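# Flip clear plastic sheet to other half of card holder

## Task

A clear plastic sheet, bound at the spine like a page, rests on top of the pages in the half of the card holder that has the strap. Turn this sheet across onto the opposite half so that it ends up lying flat and fully spread there, with the card holder still open and flat on the table. At no point may any stack of pages be lifted to a steep angle, whether alone or together with the whole card holder; doing so is a failure. Everything must settle and stay still shortly after the work ends, and a result that holds only because the robot is pressing or gripping it is not accepted. Finally release everything and move the grippers away.

## Robot and tools

Robot: two arms, left_arm and right_arm, each a six-joint arm ending in a two-finger parallel gripper with a wrist camera. Their bases sit in the scene frame at left_arm (+0.005, +0.323, +0.021) m and right_arm (-0.007, -0.283, +0.020) m, both nearly unrotated. Joint ranges (rad): waist -2.618 to 3.054, shoulder 0 to 3.142, elbow 0 to 3.142, wrist pitch and yaw -1.571 to 1.571, wrist roll -2.094 to 2.094.

Frame: one shared scene frame. Origin at table-top height, midway between the arms, roughly 5 to 10 cm in from the near table edge. +x points out across the table, +z up, +y toward the left_arm side. The arm names do not correspond to sides of any camera image. A bar and a plate behind the bases are fixed and may rise up to about 3 cm above the table; avoid touching them and avoid letting the arms collide or push on each other.

Gripper: the fingers extend along the gripper's +z axis and close along its y axis. The reported end_effector_position is the point midway between the pads, about 1 cm back from the tips. Reported positions may be somewhat off, more so at long reach.

Row format (used by execute_actions rows and by move's target): a single list of 16 numbers covering both arms, even if only one moves: x, y, z, qw, qx, qy, qz, opening for left_arm, then the same eight for right_arm. x, y, z are an absolute target position of that gripper in metres in the scene frame; qw, qx, qy, qz are an absolute target orientation quaternion, w first, in the scene frame. Opening ranges -1 (closed) to +1 (fully open, 0.093 m). A target more than 0.6 m from the arm's last reported position along any gripper axis is refused and nothing is sent. To hold orientation, repeat the same quaternion every row rather than copying the possibly drifted reported one. To keep an arm still, resend its last reported full pose and the desired opening.

Tools:
- execute_actions(actions, pictures): actions is a list with zero or one entry. Empty list: just report the current state. {"rows": [...], "steps": n}: up to 15 rows, n at most 15 (default 15), each step lasting 1/30 s; each row is applied for one step and the final row repeats if rows run out. {"steps": n} without rows: a wait of up to 300 steps counted from the previous result, thinking time included. pictures (boolean) toggles camera images; they come by default.
- move(target, speed): target is one 16-number row as above; each gripper travels a straight line toward its pose, both paths finishing together, lasting 0.5 to 10 s (stopped at 10 s if longer). speed is top path speed in m/s, 0.002 to 0.5, default 0.25; rotation is capped at twice that in rad/s. Grippers may lag, drift off the line, or overshoot the speed, especially near full stretch. Openings are applied at the start. Paths ignore obstacles and the other arm. Faster contact and targets set deeper past a surface press harder.
- wait(seconds): 0 to 10 s, nothing new sent.
- zoom_image(camera, region): camera is cam_high, cam_low, cam_left_wrist or cam_right_wrist; region [x0, y0, x1, y1] in pixels of that camera's latest 504x504 image, origin top-left, at most 504 by 504.
- read_manual(section): only "licences"; no motion.
- finished_scene(scene): scene number of the current scene; ends and grades it irreversibly.

Control behaviour: each step the commanded pose is limited to within 70 mm and 16 degrees of the measured pose, and damped inverse kinematics favours position over orientation. After an action ends, an arm continues only to its last clipped pose, so long moves need follow-up commands; check reported poses. Joint friction can leave the gripper up to about 31 mm short, and very small commands may not move it. The elbow never fully straightens. The simulation keeps running while the operator composes a reply.

Gripping: grip_measured reports the finger motor on the same -1..+1 scale. Pads meet near -0.94; each millimetre of object width adds about 0.0208; per-gripper offset up to about 0.02. Fingers act through a spring, so the reading keeps moving past contact and barely reveals touch. Commanding further below an object's width reading squeezes harder, up to roughly 50 to 62 N per pad (less for parts under about 5 mm thick). Keep sending the closing value to maintain a grip. The last value in each arm's Joint positions list is the pad opening in metres, floored at zero.

Results: a state line per arm with position and quaternion, grip_measured, joint positions and torques (torques carry offsets and noise). HELD marks steps whose command was partly or wholly not sent; a "pose unreachable" line names the arm whose command the clearance check changed or blocked. A "Hand target" line gives the pose each arm is currently driven toward. move adds a "move:" line with an outcome (done, off_target, moving, held, fault) and limits (paced: pose clipped; held: some steps blocked, after which the arm may jump faster), plus each gripper's distance to its target. A FAULT line means an arm stopped. Holding loads heats motors: MOTOR HOT from 75 °C, a 10 s stop at 90 °C, and at 100 °C the arm goes limp and falls.

Cameras: cam_high, cam_low and the two wrist cameras, all 504x504, images returned in that order.

Avoid: knocking rigid objects off the table, raising page stacks steeply, slamming, hard presses, dropping things, and ending with the robot still holding anything in place.

Each tool is called after "Call:" as name([rows], argument=value, ...), one row to a line, values as JSON.

## Session

Call:
execute_actions(actions=[])

Scene clock: 0.00 s of 4800.00 s.
left_arm: end_effector_position=(+0.3797, +0.3158, +0.4176) grip_measured=+0.987 end_effector_quat_wxyz=(+0.704, +0.013, +0.710, -0.007) | right_arm: end_effector_position=(+0.3551, -0.2932, +0.4309) grip_measured=+0.984 end_effector_quat_wxyz=(+0.713, +0.009, +0.701, -0.032)
Joint positions: left_arm=[-0.001  1.036  1.031 -0.001  0.005  0.014  0.093] | right_arm=[-0.003  1.041  1.048 -0.015  0.015 -0.014  0.092]
Joint velocities: left_arm=[-0.002 -0.007 -0.007 -0.066 -0.037 -0.022 -0.001] | right_arm=[-0.012 -0.007 -0.002 -0.051  0.066 -0.007  0.001]
Joint torques (N m, as the arm reports them, + toward a larger angle): no reading
Hand target (left_arm): +0.380, +0.316, +0.418; +0.704, +0.013, +0.710, -0.007
Hand target (right_arm): +0.355, -0.293, +0.431; +0.713, +0.009, +0.701, -0.032

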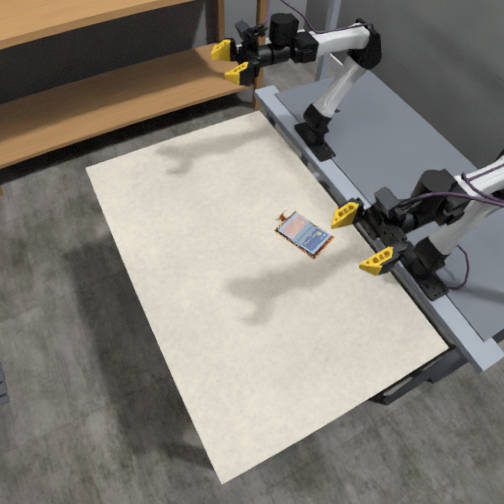

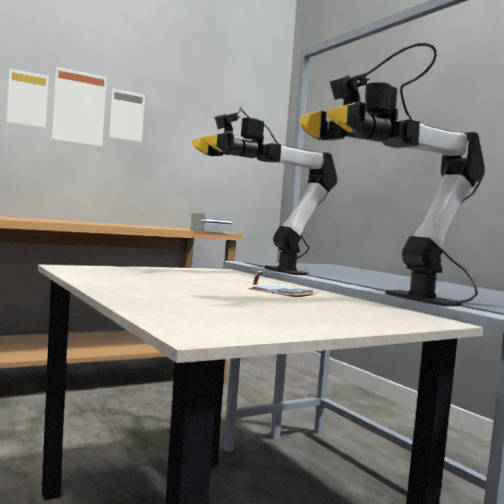

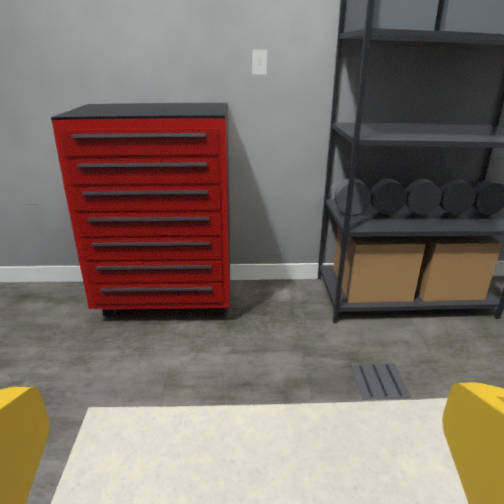

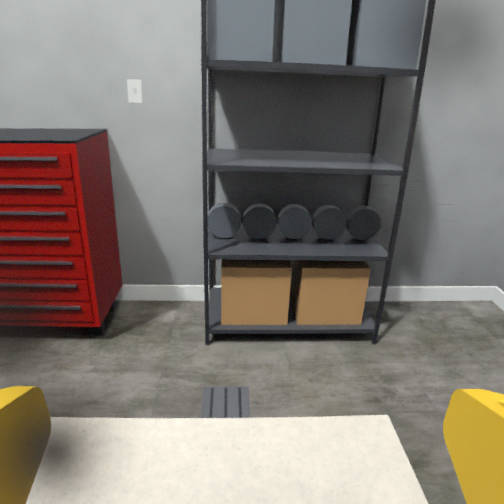

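Call:
zoom_image(camera="cam_high", region=[260, 195, 350, 270])

Call:
zoom_image(camera="cam_low", region=[235, 260, 335, 310])

Region (260, 195, 350, 270) of cam_high's 504x504 image, scaled by 5.600, with more detail than that image has.

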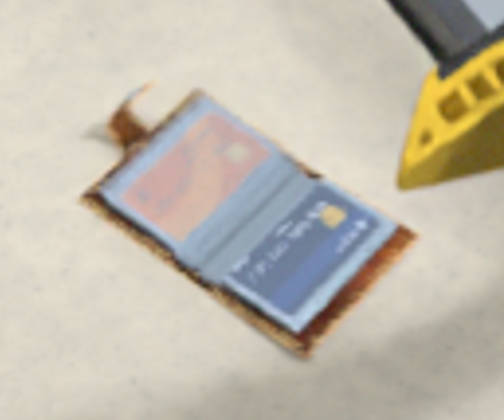

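Region (235, 260, 335, 310) of cam_low's 504x504 image, scaled by 5.040, with more detail than that image has.

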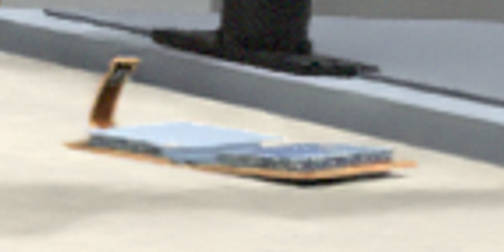

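Call:
move(target=[0.3797, 0.3158, 0.4176, 0.704, 0.013, 0.710, -0.007, 1, 0.22, -0.10, 0.28, 0, 0, 1, 0, 1])

Scene clock: 17.30 s of 4800.00 s.
left_arm: end_effector_position=(+0.3797, +0.3158, +0.4176) grip_measured=+0.987 end_effector_quat_wxyz=(+0.704, +0.013, +0.710, -0.007) | right_arm: end_effector_position=(+0.2240, -0.1002, +0.2944) grip_measured=+0.984 end_effector_quat_wxyz=(+0.128, -0.020, +0.988, +0.078)
Joint positions: left_arm=[-0.001  1.036  1.031 -0.001  0.005  0.014  0.093] | right_arm=[ 0.672  1.531  1.816 -1.565 -0.011  0.598  0.092]
Joint velocities: left_arm=[-0.002  0.002 -0.007  0.022  0.051  0.022 -0.001] | right_arm=[-0.007 -0.007  0.017  0.007 -0.081  0.007 -0.   ]
Joint torques (N m, as the arm reports them, + toward a larger angle): left_arm=[-0.08 -3.43  8.97  2.19 -0.05  0.01] | right_arm=[ 0.21 -4.26  4.24  0.98 -0.17  0.1 ]
Hand target (left_arm): +0.380, +0.316, +0.418; +0.704, +0.013, +0.710, -0.007
Hand target (right_arm): +0.220, -0.102, +0.282; +0.101, -0.014, +0.993, +0.065
Off the commanded pose (left_arm): 0.000 m, 0 deg.
Off the commanded pose (right_arm): 0.015 m, 17 deg; orientation clipped at the last step of the last action.
joint sent to its limit (right arm) — the command would take joint 4 (wrist pitch) past its lower limit, so that joint was sent only as far as its limit.
After step 90, 10.53 s passed at rest.
move: off_target (right_arm); limits=paced

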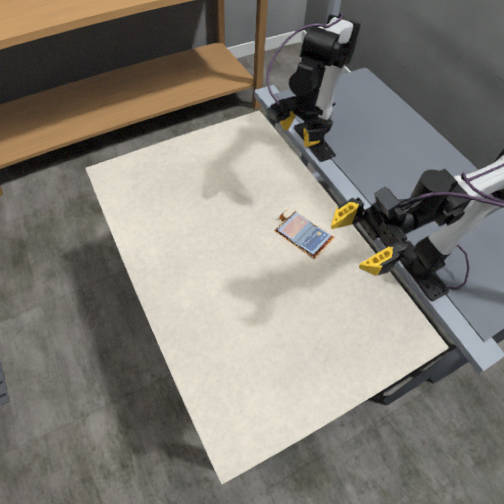

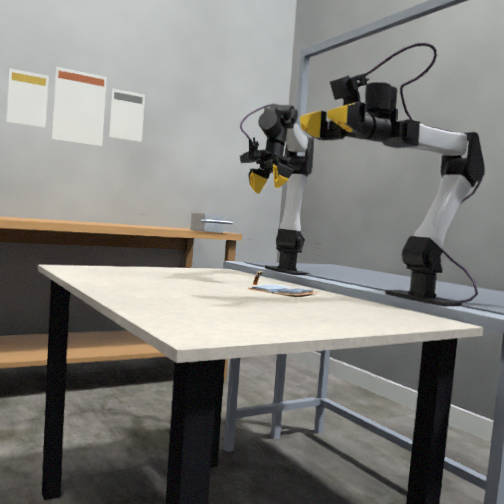

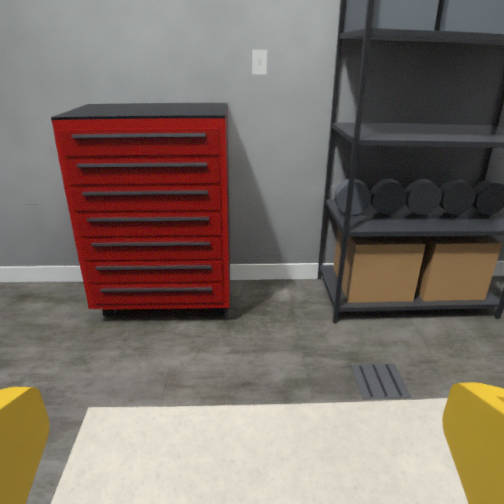

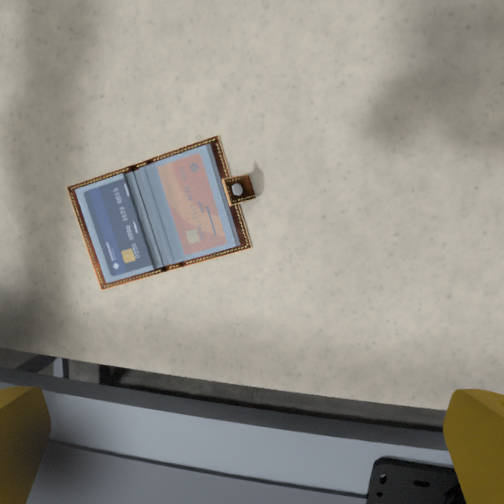

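Call:
zoom_image(camera="cam_right_wrist", region=[55, 120, 275, 300])

Region (55, 120, 275, 300) of cam_right_wrist's 504x504 image, scaled by 2.291, with more detail than that image has; it fills the top 412 rows of this view, and the rest is white.

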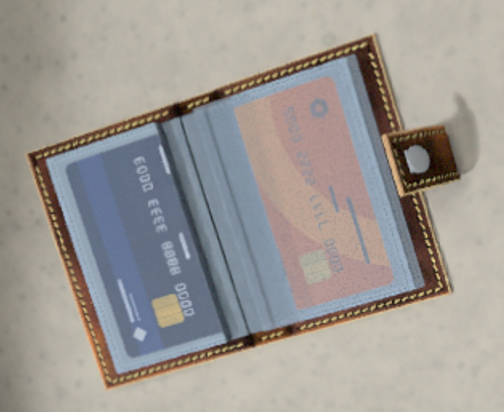

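Call:
move(target=[0.282, -0.060, 0.11, -0.1504, 0.4924, 0.8529, 0.0868, 1, 0.22, -0.40, 0.30, 0.25, 0, 0.968, 0, 1])

Scene clock: 69.83 s of 4800.00 s.
left_arm: end_effector_position=(+0.2831, -0.0525, +0.1132) grip_measured=+0.987 end_effector_quat_wxyz=(+0.000, +0.499, +0.866, +0.020) | right_arm: end_effector_position=(+0.2110, -0.3889, +0.3006) grip_measured=+0.984 end_effector_quat_wxyz=(+0.240, +0.004, +0.971, +0.003)
Joint positions: left_arm=[-0.928  2.463  2.438 -1.564 -0.044  0.095  0.093] | right_arm=[-0.612  1.283  1.566 -1.492 -0.289 -0.585  0.092]
Joint velocities: left_arm=[-0.002 -0.007  0.002  0.022 -0.022 -0.007 -0.001] | right_arm=[-0.002  0.007  0.007  0.007 -0.022  0.007  0.001]
Joint torques (N m, as the arm reports them, + toward a larger angle): left_arm=[ -0.37 -14.52   9.22   0.15   0.     0.1 ] | right_arm=[-0.62 -1.94  6.24  1.48 -0.4  -0.07]
Hand target (left_arm): +0.281, -0.057, +0.115; +0.002, +0.506, +0.863, +0.014
Hand target (right_arm): +0.216, -0.395, +0.299; +0.241, +0.002, +0.971, +0.003
Off the commanded pose (left_arm): 0.008 m, 19 deg; orientation clipped at the last step of the last action.
Off the commanded pose (right_arm): 0.014 m, 1 deg.
joint sent to its limit (left arm) — the command would take joint 4 (wrist pitch) past its lower limit, so that joint was sent only as far as its limit.
After step 90, 44.87 s passed at rest.
move: off_target (left_arm, right_arm); limits=paced

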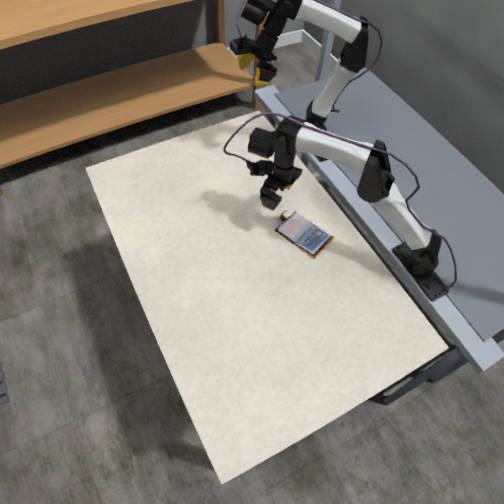

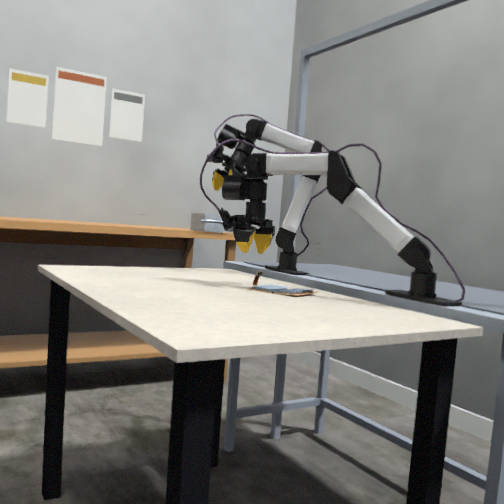

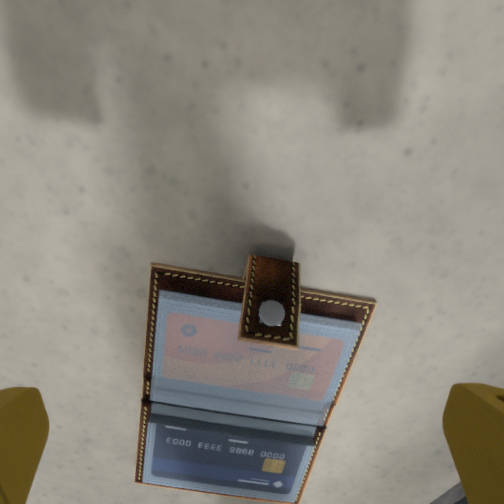

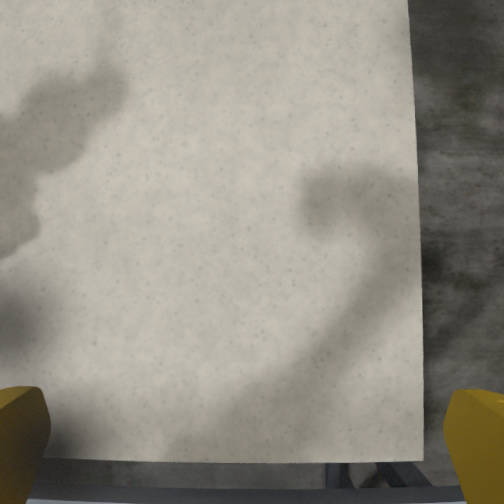

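Call:
zoom_image(camera="cam_left_wrist", region=[130, 240, 390, 450])

Region (130, 240, 390, 450) of cam_left_wrist's 504x504 image, scaled by 1.938, with more detail than that image has; it fills the top 407 rows of this view, and the rest is white.

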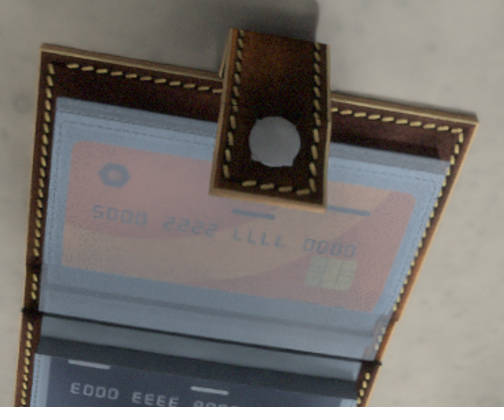

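Call:
zoom_image(camera="cam_left_wrist", region=[140, 260, 250, 340])

Call:
zoom_image(camera="cam_left_wrist", region=[285, 285, 385, 365])

Region (140, 260, 250, 340) of cam_left_wrist's 504x504 image, scaled by 4.582, with more detail than that image has; it fills the top 367 rows of this view, and the rest is white.

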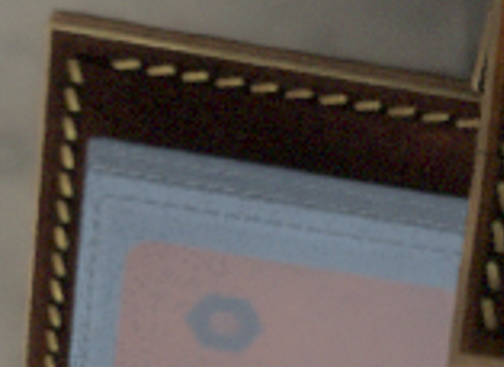

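Region (285, 285, 385, 365) of cam_left_wrist's 504x504 image, scaled by 5.040, with more detail than that image has; it fills the top 403 rows of this view, and the rest is white.

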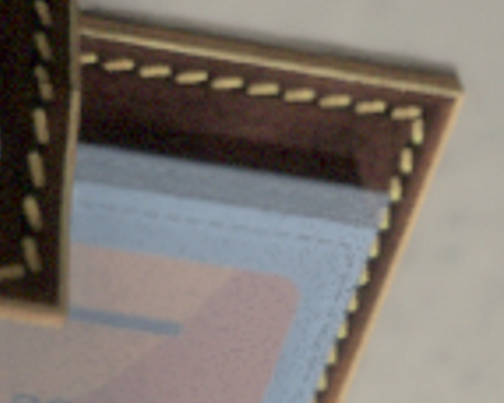

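Call:
move(target=[0.2115, 0.0896, 0.06, 0, -0.1736, 0.9848, 0, -0.52, 0.30, -0.10, 0.12, -0.0594, -0.1631, 0.9254, 0.3368, -0.108])

Scene clock: 158.27 s of 4800.00 s.
left_arm: end_effector_position=(+0.2110, +0.0878, +0.0575) grip_measured=-0.518 end_effector_quat_wxyz=(-0.001, -0.164, +0.986, +0.006) | right_arm: end_effector_position=(+0.2966, -0.1062, +0.1237) grip_measured=-0.107 end_effector_quat_wxyz=(-0.057, -0.169, +0.926, +0.333)
Joint positions: left_arm=[-0.836  1.804  1.191 -0.969 -0.013 -1.189  0.02 ] | right_arm=[ 0.243  1.956  1.48  -1.238 -0.705 -0.205  0.04 ]
Joint velocities: left_arm=[-0.002  0.007 -0.012 -0.037  0.007 -0.037 -0.001] | right_arm=[-0.017  0.002  0.007 -0.037 -0.037 -0.007  0.   ]
Joint torques (N m, as the arm reports them, + toward a larger angle): left_arm=[  0.52 -11.32   5.27   0.29  -0.06  -0.07] | right_arm=[ 0.6  -8.07  6.95  0.36 -0.59  0.05]
Hand target (left_arm): +0.210, +0.091, +0.058; -0.000, -0.173, +0.985, -0.000
Hand target (right_arm): +0.303, -0.103, +0.121; -0.052, -0.169, +0.926, +0.335
Off the commanded pose (left_arm): 0.003 m, 1 deg.
Off the commanded pose (right_arm): 0.008 m, 1 deg.
After step 90, 82.07 s passed at rest.
move: done

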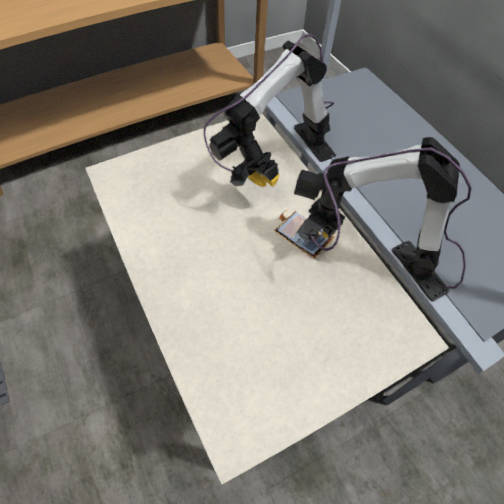

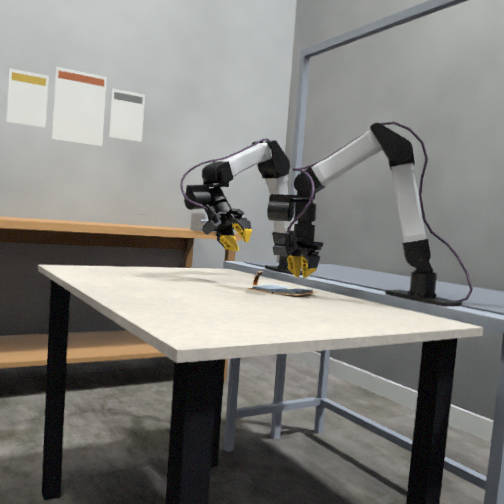

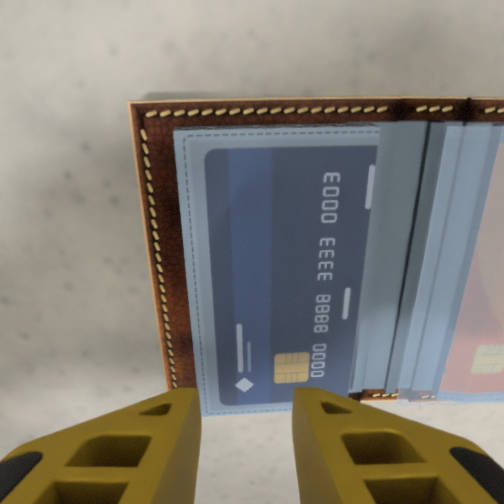

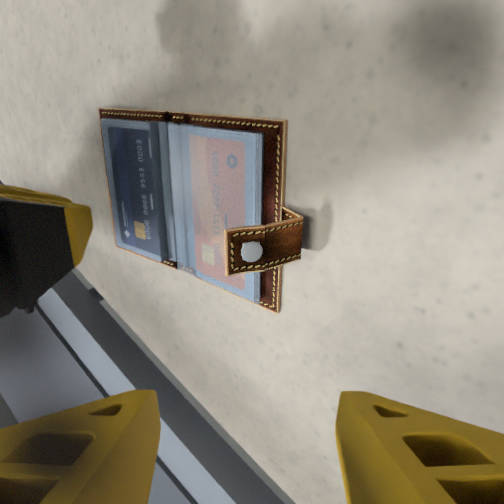

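Call:
move(target=[0.213, 0.085, 0.026, 0, -0.1736, 0.9848, 0, -0.52, 0.2992, -0.0095, 0.06, -0.0594, -0.1631, 0.9254, 0.3368, -0.108], speed=0.1)

Scene clock: 163.07 s of 4800.00 s.
left_arm: end_effector_position=(+0.2169, +0.0806, +0.0359) grip_measured=-0.518 end_effector_quat_wxyz=(+0.008, -0.168, +0.986, -0.009) | right_arm: end_effector_position=(+0.3039, -0.0087, +0.0720) grip_measured=-0.107 end_effector_quat_wxyz=(-0.045, -0.172, +0.924, +0.339)
Joint positions: left_arm=[-0.836  1.84   1.142 -0.85  -0.013 -1.197  0.02 ] | right_arm=[ 0.487  2.074  1.444 -0.843 -0.72   0.123  0.04 ]
Joint velocities: left_arm=[-0.002  0.002  0.022  0.051  0.007  0.022  0.001] | right_arm=[-0.017 -0.012  0.012  0.051 -0.051 -0.095 -0.   ]
Joint torques (N m, as the arm reports them, + toward a larger angle): left_arm=[ 0.16 -8.13  5.21  0.4  -0.06 -0.06] | right_arm=[ 0.49 -9.05  4.41  0.87 -0.58  0.08]
Hand target (left_arm): +0.213, +0.085, +0.027; +0.000, -0.174, +0.985, -0.000
Hand target (right_arm): +0.301, -0.010, +0.060; -0.057, -0.162, +0.926, +0.336
Off the commanded pose (left_arm): 0.011 m, 2 deg.
Off the commanded pose (right_arm): 0.013 m, 2 deg.
After step 90, 0.13 s passed at rest.
move: off_target (left_arm, right_arm)

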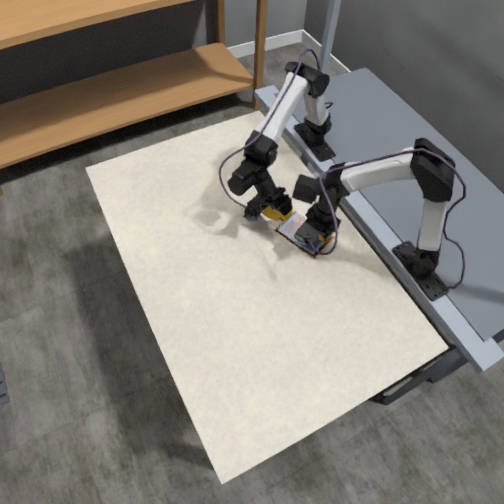

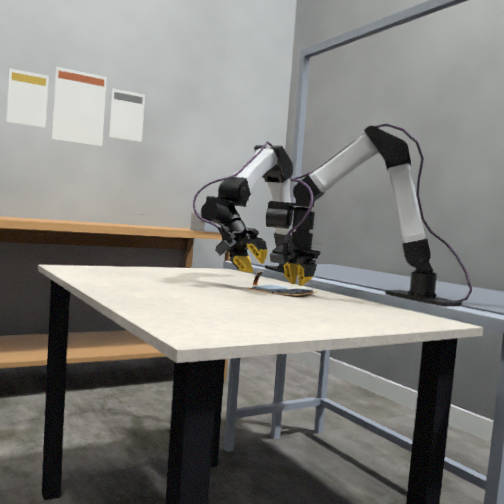

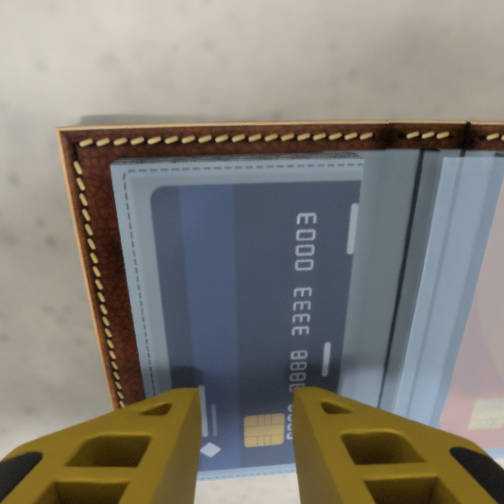

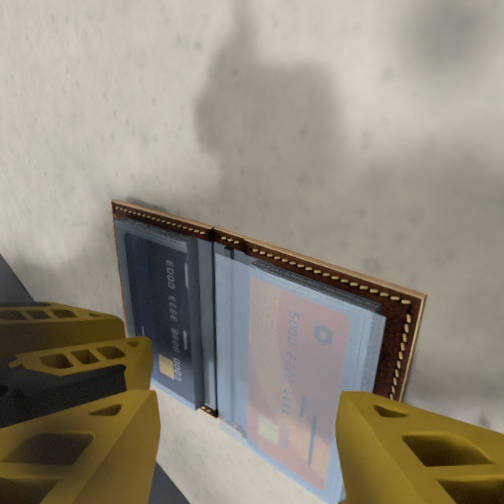

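Call:
move(target=[0.213, 0.085, 0.013, 0, -0.1736, 0.9848, 0, -0.52, 0.297, -0.012, 0.035, -0.0594, -0.1631, 0.9254, 0.3368, -0.108], speed=0.03)

Scene clock: 177.33 s of 4800.00 s.
left_arm: end_effector_position=(+0.2162, +0.0812, +0.0237) grip_measured=-0.518 end_effector_quat_wxyz=(+0.007, -0.168, +0.986, -0.007) | right_arm: end_effector_position=(+0.3013, -0.0106, +0.0482) grip_measured=-0.107 end_effector_quat_wxyz=(-0.047, -0.170, +0.924, +0.339)
Joint positions: left_arm=[-0.836  1.863  1.118 -0.808 -0.013 -1.197  0.02 ] | right_arm=[ 0.487  2.102  1.384 -0.759 -0.72   0.125  0.04 ]
Joint velocities: left_arm=[-0.017  0.007 -0.002 -0.022 -0.051 -0.051 -0.001] | right_arm=[-0.007  0.007 -0.002  0.066 -0.11  -0.022 -0.001]
Joint torques (N m, as the arm reports them, + toward a larger angle): left_arm=[ 0.15 -7.99  5.02  0.46 -0.07 -0.06] | right_arm=[ 0.41 -8.79  4.16  0.86 -0.61  0.04]
Hand target (left_arm): +0.213, +0.085, +0.013; -0.000, -0.174, +0.985, +0.000
Hand target (right_arm): +0.297, -0.012, +0.035; -0.060, -0.163, +0.925, +0.337
Off the commanded pose (left_arm): 0.012 m, 1 deg.
Off the commanded pose (right_arm): 0.014 m, 2 deg.
After step 90, 9.73 s passed at rest.
move: off_target (left_arm, right_arm)

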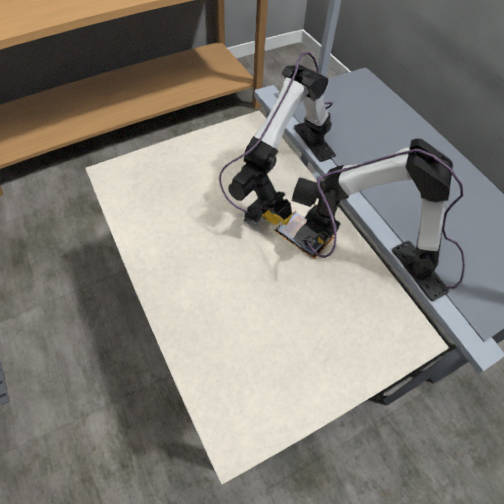

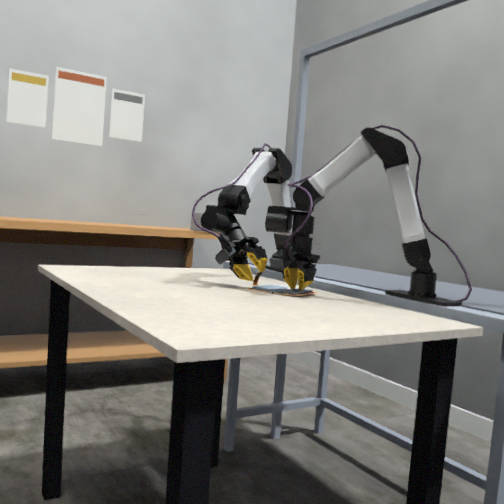

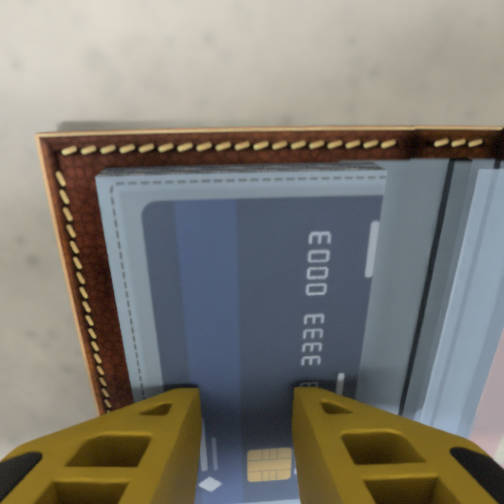

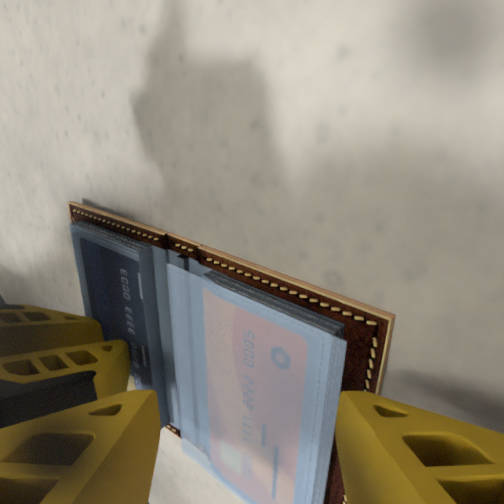

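Call:
move(target=[0.213, 0.085, 0.010, 0, -0.1736, 0.9848, 0, -0.52, 0.293, -0.011, 0.019, -0.0594, -0.1631, 0.9254, 0.3368, -0.108], speed=0.02)

Scene clock: 189.63 s of 4800.00 s.
left_arm: end_effector_position=(+0.2170, +0.0803, +0.0237) grip_measured=-0.518 end_effector_quat_wxyz=(+0.008, -0.168, +0.986, -0.009) | right_arm: end_effector_position=(+0.2987, -0.0102, +0.0317) grip_measured=-0.107 end_effector_quat_wxyz=(-0.046, -0.171, +0.924, +0.340)
Joint positions: left_arm=[-0.836  1.863  1.118 -0.803 -0.013 -1.197  0.02 ] | right_arm=[ 0.492  2.122  1.341 -0.689 -0.721  0.131  0.04 ]
Joint velocities: left_arm=[-0.007 -0.012  0.012  0.007 -0.125  0.051 -0.001] | right_arm=[-0.002 -0.012  0.002 -0.007 -0.066 -0.022 -0.   ]
Joint torques (N m, as the arm reports them, + toward a larger angle): left_arm=[ 0.18 -7.54  4.55  0.54 -0.04 -0.07] | right_arm=[ 0.76 -8.85  4.03  0.88 -0.59  0.09]
Hand target (left_arm): +0.213, +0.085, +0.011; -0.000, -0.174, +0.985, +0.000
Hand target (right_arm): +0.293, -0.011, +0.019; -0.060, -0.163, +0.925, +0.337
Off the commanded pose (left_arm): 0.015 m, 2 deg.
Off the commanded pose (right_arm): 0.014 m, 2 deg.
After step 90, 7.47 s passed at rest.
move: off_target (left_arm, right_arm)

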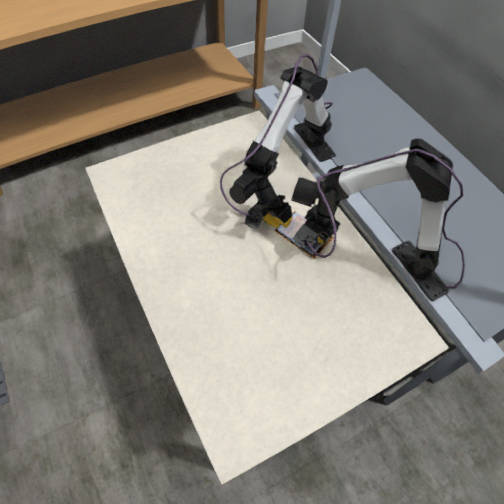

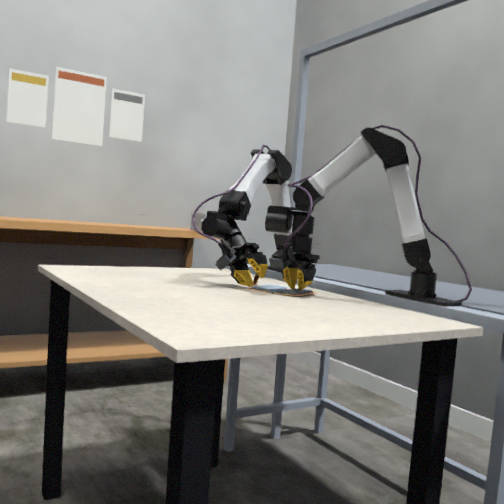

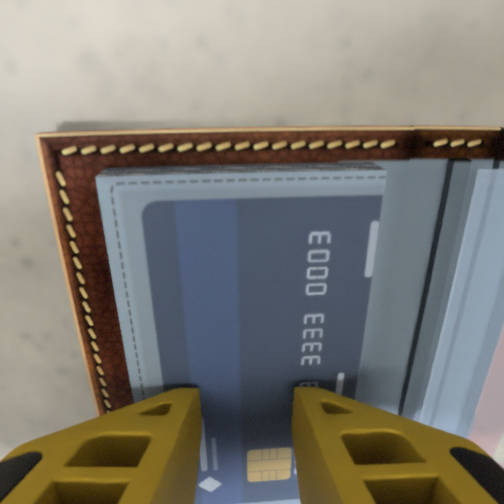

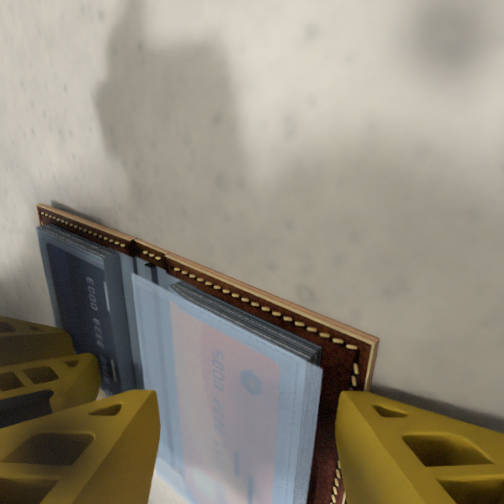

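Call:
zoom_image(camera="cam_low", region=[225, 250, 325, 305])

Call:
zoom_image(camera="cam_right_wrist", region=[260, 320, 420, 504])

Region (225, 250, 325, 305) of cam_low's 504x504 image, scaled by 5.040, with more detail than that image has; it fills the top 277 rows of this view, and the rest is white.

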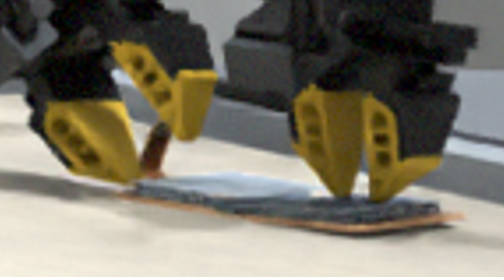

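Region (260, 320, 420, 504) of cam_right_wrist's 504x504 image, scaled by 2.739, with more detail than that image has; it fills the left 438 columns of this view, and the rest is white.

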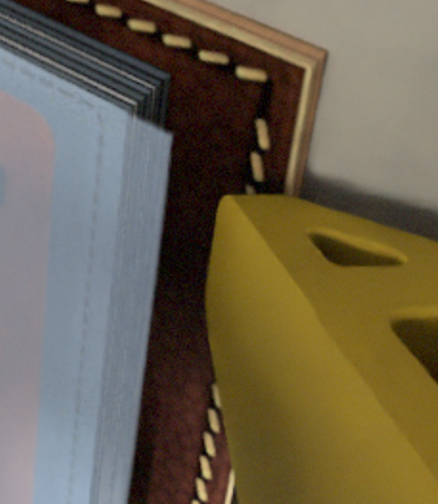

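Call:
move(target=[0.213, 0.085, 0.010, 0, -0.1736, 0.9848, 0, -0.52, 0.293, -0.011, 0.0155, -0.0594, -0.1631, 0.9254, 0.3368, -0.108], speed=0.01)

Scene clock: 208.40 s of 4800.00 s.
left_arm: end_effector_position=(+0.2170, +0.0803, +0.0237) grip_measured=-0.518 end_effector_quat_wxyz=(+0.008, -0.168, +0.986, -0.009) | right_arm: end_effector_position=(+0.3010, -0.0091, +0.0320) grip_measured=-0.107 end_effector_quat_wxyz=(-0.040, -0.173, +0.923, +0.341)
Joint positions: left_arm=[-0.836  1.863  1.118 -0.803 -0.013 -1.197  0.02 ] | right_arm=[ 0.492  2.122  1.341 -0.676 -0.721  0.132  0.04 ]
Joint velocities: left_arm=[-0.007 -0.002 -0.012  0.007 -0.007 -0.022  0.   ] | right_arm=[-0.002 -0.017 -0.002  0.007 -0.066 -0.051  0.   ]
Joint torques (N m, as the arm reports them, + toward a larger angle): left_arm=[ 0.2  -7.59  4.6   0.53 -0.07 -0.05] | right_arm=[ 0.73 -8.53  3.65  0.92 -0.59  0.07]
Hand target (left_arm): +0.213, +0.085, +0.011; -0.000, -0.174, +0.985, +0.000
Hand target (right_arm): +0.293, -0.011, +0.016; -0.060, -0.163, +0.925, +0.337
Off the commanded pose (left_arm): 0.015 m, 2 deg.
Off the commanded pose (right_arm): 0.018 m, 3 deg.
After step 90, 13.80 s passed at rest.
move: off_target (left_arm, right_arm)

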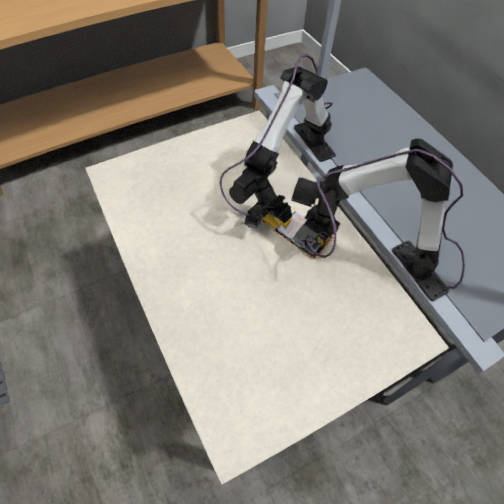

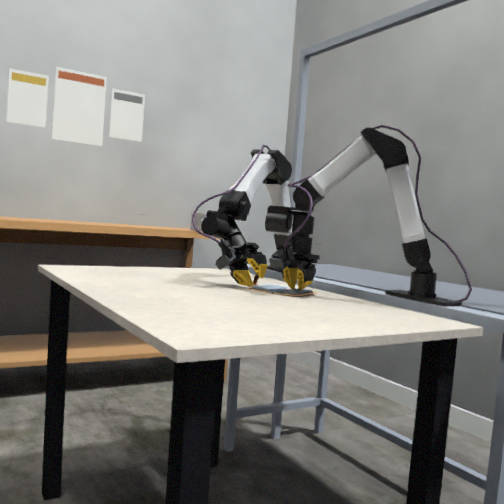

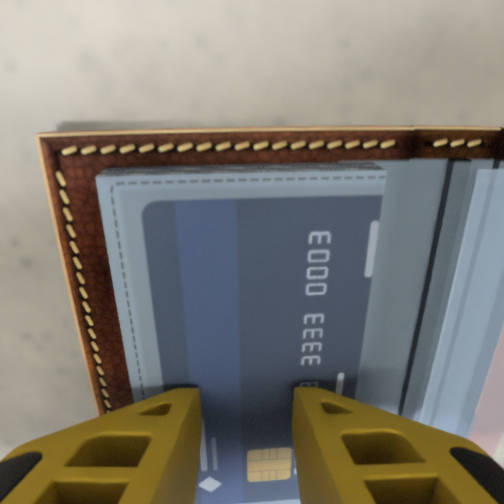

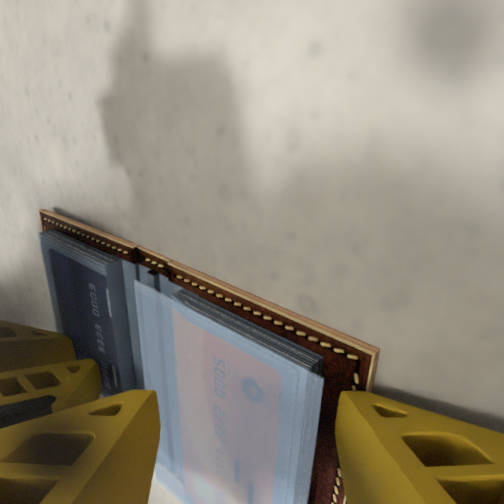

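Call:
move(target=[0.213, 0.085, 0.010, 0, -0.1736, 0.9848, 0, -0.52, 0.291, -0.007, 0.011, -0.0594, -0.1631, 0.9254, 0.3368, -0.108], speed=0.01)

Scene clock: 220.33 s of 4800.00 s.
left_arm: end_effector_position=(+0.2171, +0.0803, +0.0237) grip_measured=-0.518 end_effector_quat_wxyz=(+0.009, -0.168, +0.986, -0.010) | right_arm: end_effector_position=(+0.2985, -0.0051, +0.0286) grip_measured=-0.107 end_effector_quat_wxyz=(-0.040, -0.173, +0.923, +0.343)
Joint positions: left_arm=[-0.836  1.863  1.118 -0.802 -0.013 -1.197  0.02 ] | right_arm=[ 0.503  2.125  1.328 -0.649 -0.723  0.147  0.04 ]
Joint velocities: left_arm=[-0.017 -0.002 -0.022 -0.037  0.007 -0.022 -0.   ] | right_arm=[ 0.007 -0.017 -0.007  0.007  0.037  0.051 -0.001]
Joint torques (N m, as the arm reports them, + toward a larger angle): left_arm=[ 0.15 -7.52  4.56  0.5  -0.05 -0.08] | right_arm=[ 0.83 -8.29  3.84  0.94 -0.55  0.06]
Hand target (left_arm): +0.213, +0.085, +0.011; -0.000, -0.174, +0.985, +0.000
Hand target (right_arm): +0.291, -0.007, +0.012; -0.059, -0.164, +0.925, +0.337
Off the commanded pose (left_arm): 0.015 m, 2 deg.
Off the commanded pose (right_arm): 0.019 m, 3 deg.
After step 90, 6.37 s passed at rest.
move: off_target (left_arm, right_arm)

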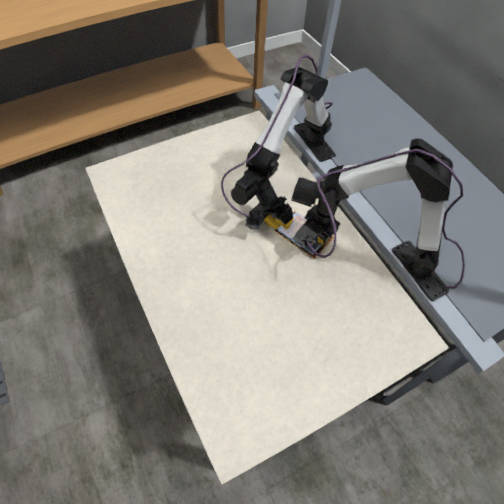

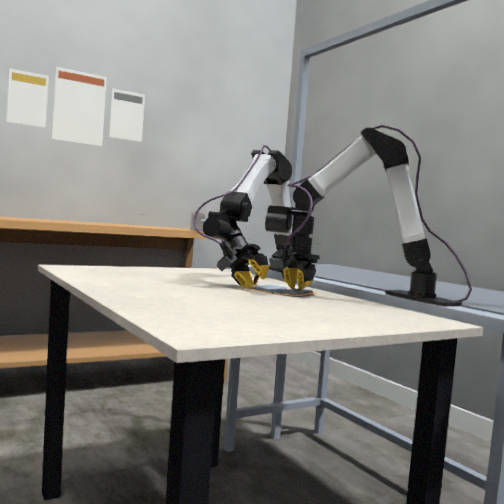

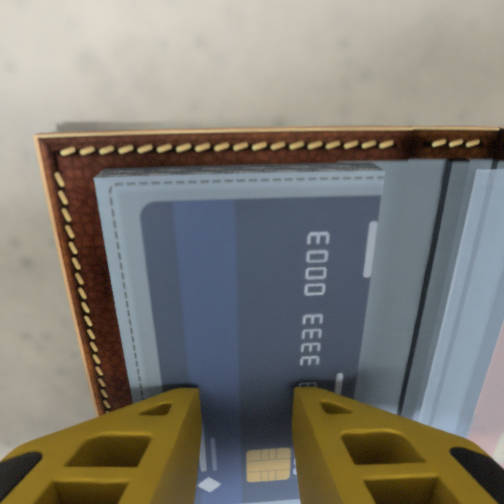

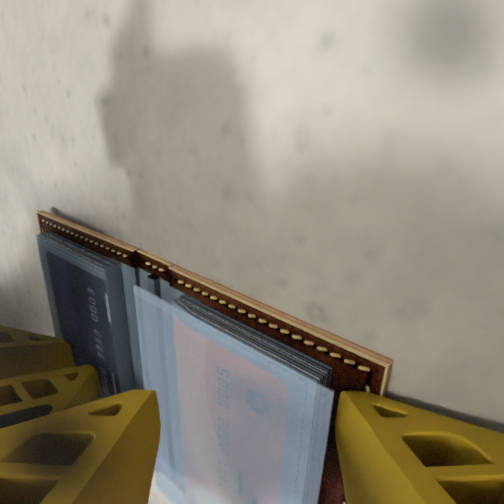

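Call:
zoom_image(camera="cam_right_wrist", region=[270, 340, 420, 504])

Call:
zoom_image(camera="cam_low", region=[230, 262, 290, 300])

Region (270, 340, 420, 504) of cam_right_wrist's 504x504 image, scaled by 3.073, with more detail than that image has; it fills the left 461 columns of this view, and the rest is white.

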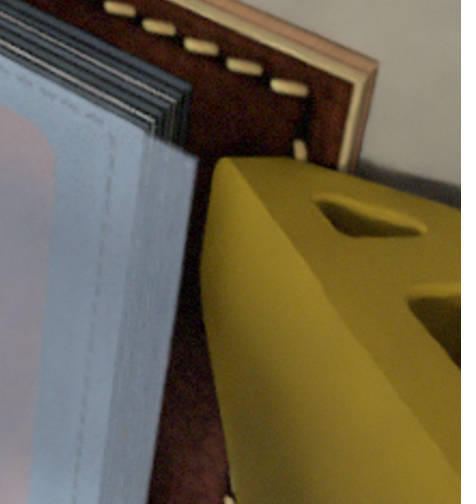

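Region (230, 262, 290, 300) of cam_low's 504x504 image, scaled by 8.400, with more detail than that image has; it fills the top 319 rows of this view, and the rest is white.

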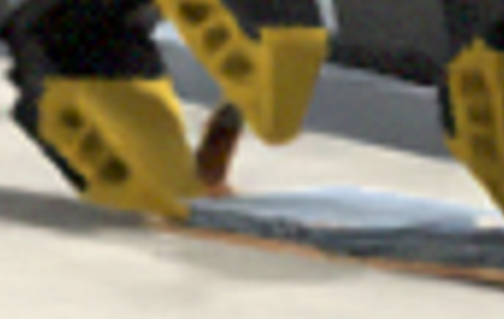

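Call:
execute_actions([
  {"rows": [[0.213,0.085,0.010,0,-0.1736,0.9848,0,-0.52,0.291,-0.007,0.011,-0.0594,-0.1631,0.9254,0.3368,-0.14],[0.213,0.085,0.010,0,-0.1736,0.9848,0,-0.52,0.291,-0.007,0.011,-0.0594,-0.1631,0.9254,0.3368,-0.17],[0.213,0.085,0.010,0,-0.1736,0.9848,0,-0.52,0.291,-0.007,0.011,-0.0594,-0.1631,0.9254,0.3368,-0.20],[0.213,0.085,0.010,0,-0.1736,0.9848,0,-0.52,0.291,-0.007,0.011,-0.0594,-0.1631,0.9254,0.3368,-0.23],[0.213,0.085,0.010,0,-0.1736,0.9848,0,-0.52,0.291,-0.007,0.011,-0.0594,-0.1631,0.9254,0.3368,-0.26],[0.213,0.085,0.010,0,-0.1736,0.9848,0,-0.52,0.291,-0.007,0.011,-0.0594,-0.1631,0.9254,0.3368,-0.29],[0.213,0.085,0.010,0,-0.1736,0.9848,0,-0.52,0.291,-0.007,0.011,-0.0594,-0.1631,0.9254,0.3368,-0.32],[0.213,0.085,0.010,0,-0.1736,0.9848,0,-0.52,0.291,-0.007,0.011,-0.0594,-0.1631,0.9254,0.3368,-0.35],[0.213,0.085,0.010,0,-0.1736,0.9848,0,-0.52,0.291,-0.007,0.011,-0.0594,-0.1631,0.9254,0.3368,-0.38]], "steps": 15},
])

Scene clock: 233.13 s of 4800.00 s.
left_arm: end_effector_position=(+0.2174, +0.0799, +0.0238) grip_measured=-0.518 end_effector_quat_wxyz=(+0.009, -0.168, +0.986, -0.010) | right_arm: end_effector_position=(+0.2984, -0.0054, +0.0251) grip_measured=-0.378 end_effector_quat_wxyz=(-0.043, -0.172, +0.923, +0.341)
Joint positions: left_arm=[-0.836  1.863  1.118 -0.8   -0.013 -1.197  0.02 ] | right_arm=[ 0.504  2.134  1.328 -0.645 -0.721  0.148  0.027]
Joint velocities: left_arm=[-0.002 -0.002  0.007 -0.022  0.022 -0.051  0.   ] | right_arm=[ 0.002 -0.017  0.007 -0.022 -0.051  0.007  0.   ]
Joint torques (N m, as the arm reports them, + toward a larger angle): left_arm=[ 0.11 -7.55  4.53  0.51 -0.06 -0.07] | right_arm=[ 0.73 -8.82  3.87  0.9  -0.58  0.07]
Hand target (left_arm): +0.213, +0.085, +0.011; -0.000, -0.174, +0.985, -0.000
Hand target (right_arm): +0.291, -0.007, +0.011; -0.060, -0.163, +0.925, +0.337
Off the commanded pose (left_arm): 0.015 m, 2 deg.
Off the commanded pose (right_arm): 0.016 m, 2 deg.
Steps of this call (steps 1 to 90: nothing new was sent; then 9.30 s passed at rest; steps 91 to 105: all 15 steps of this action). Readings (end_effector_position):
91: left_arm (+0.2172, +0.0801, +0.0238) | right_arm (+0.2986, -0.0050, +0.0287)
92: left_arm (+0.2172, +0.0801, +0.0238) | right_arm (+0.2986, -0.0050, +0.0284)
94: left_arm (+0.2172, +0.0801, +0.0238) | right_arm (+0.2984, -0.0052, +0.0272)
98: left_arm (+0.2172, +0.0801, +0.0238) | right_arm (+0.2982, -0.0053, +0.0257)
105: the state above

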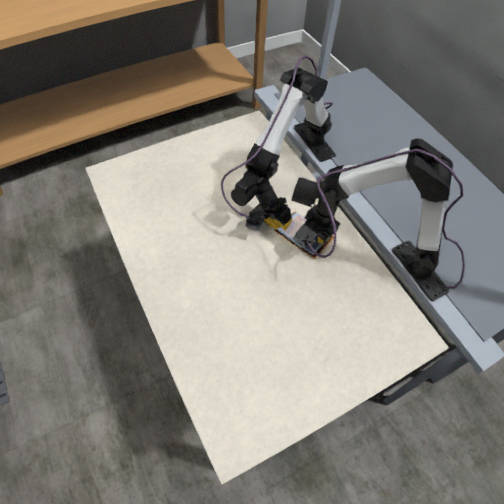

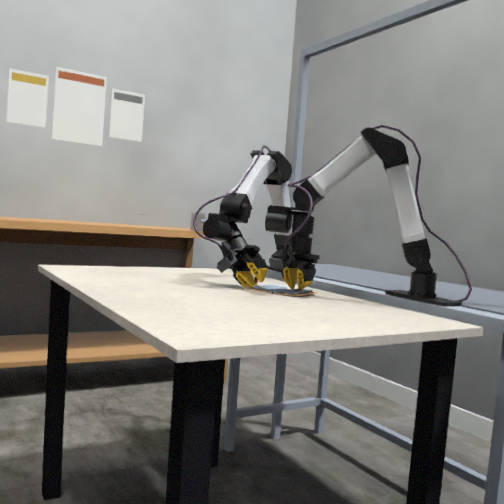

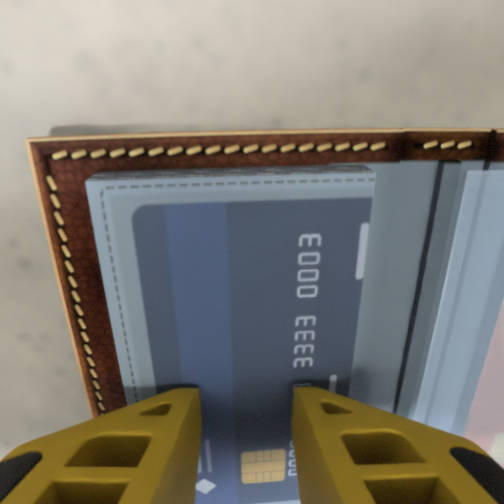

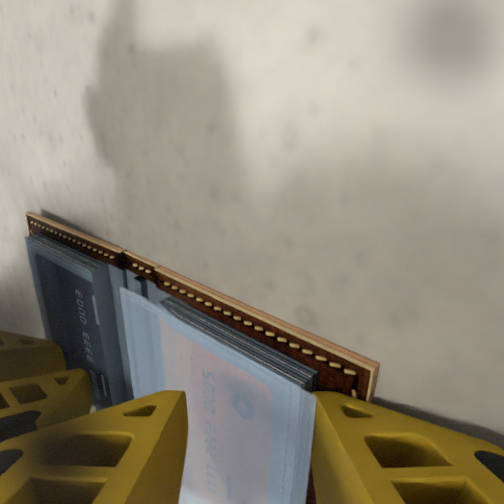

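Call:
zoom_image(camera="cam_right_wrist", region=[250, 340, 400, 504])

Call:
zoom_image(camera="cam_low", region=[230, 262, 290, 300])

Region (250, 340, 400, 504) of cam_right_wrist's 504x504 image, scaled by 3.073, with more detail than that image has; it fills the left 461 columns of this view, and the rest is white.

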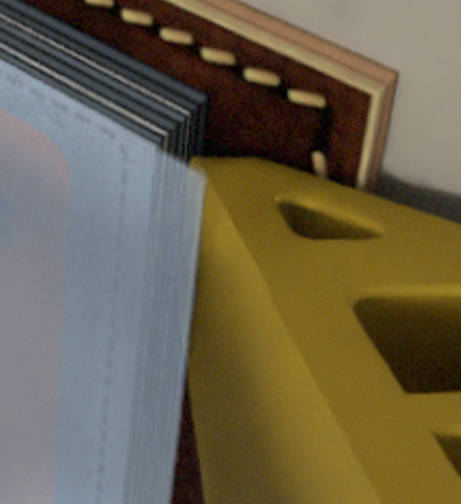

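Region (230, 262, 290, 300) of cam_low's 504x504 image, scaled by 8.400, with more detail than that image has; it fills the top 319 rows of this view, and the rest is white.

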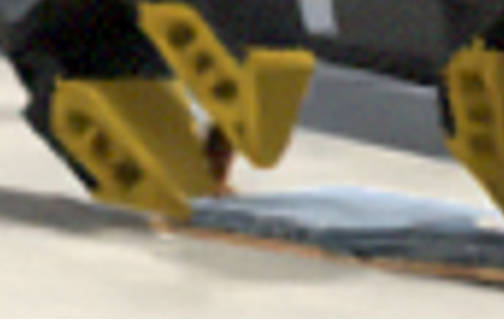

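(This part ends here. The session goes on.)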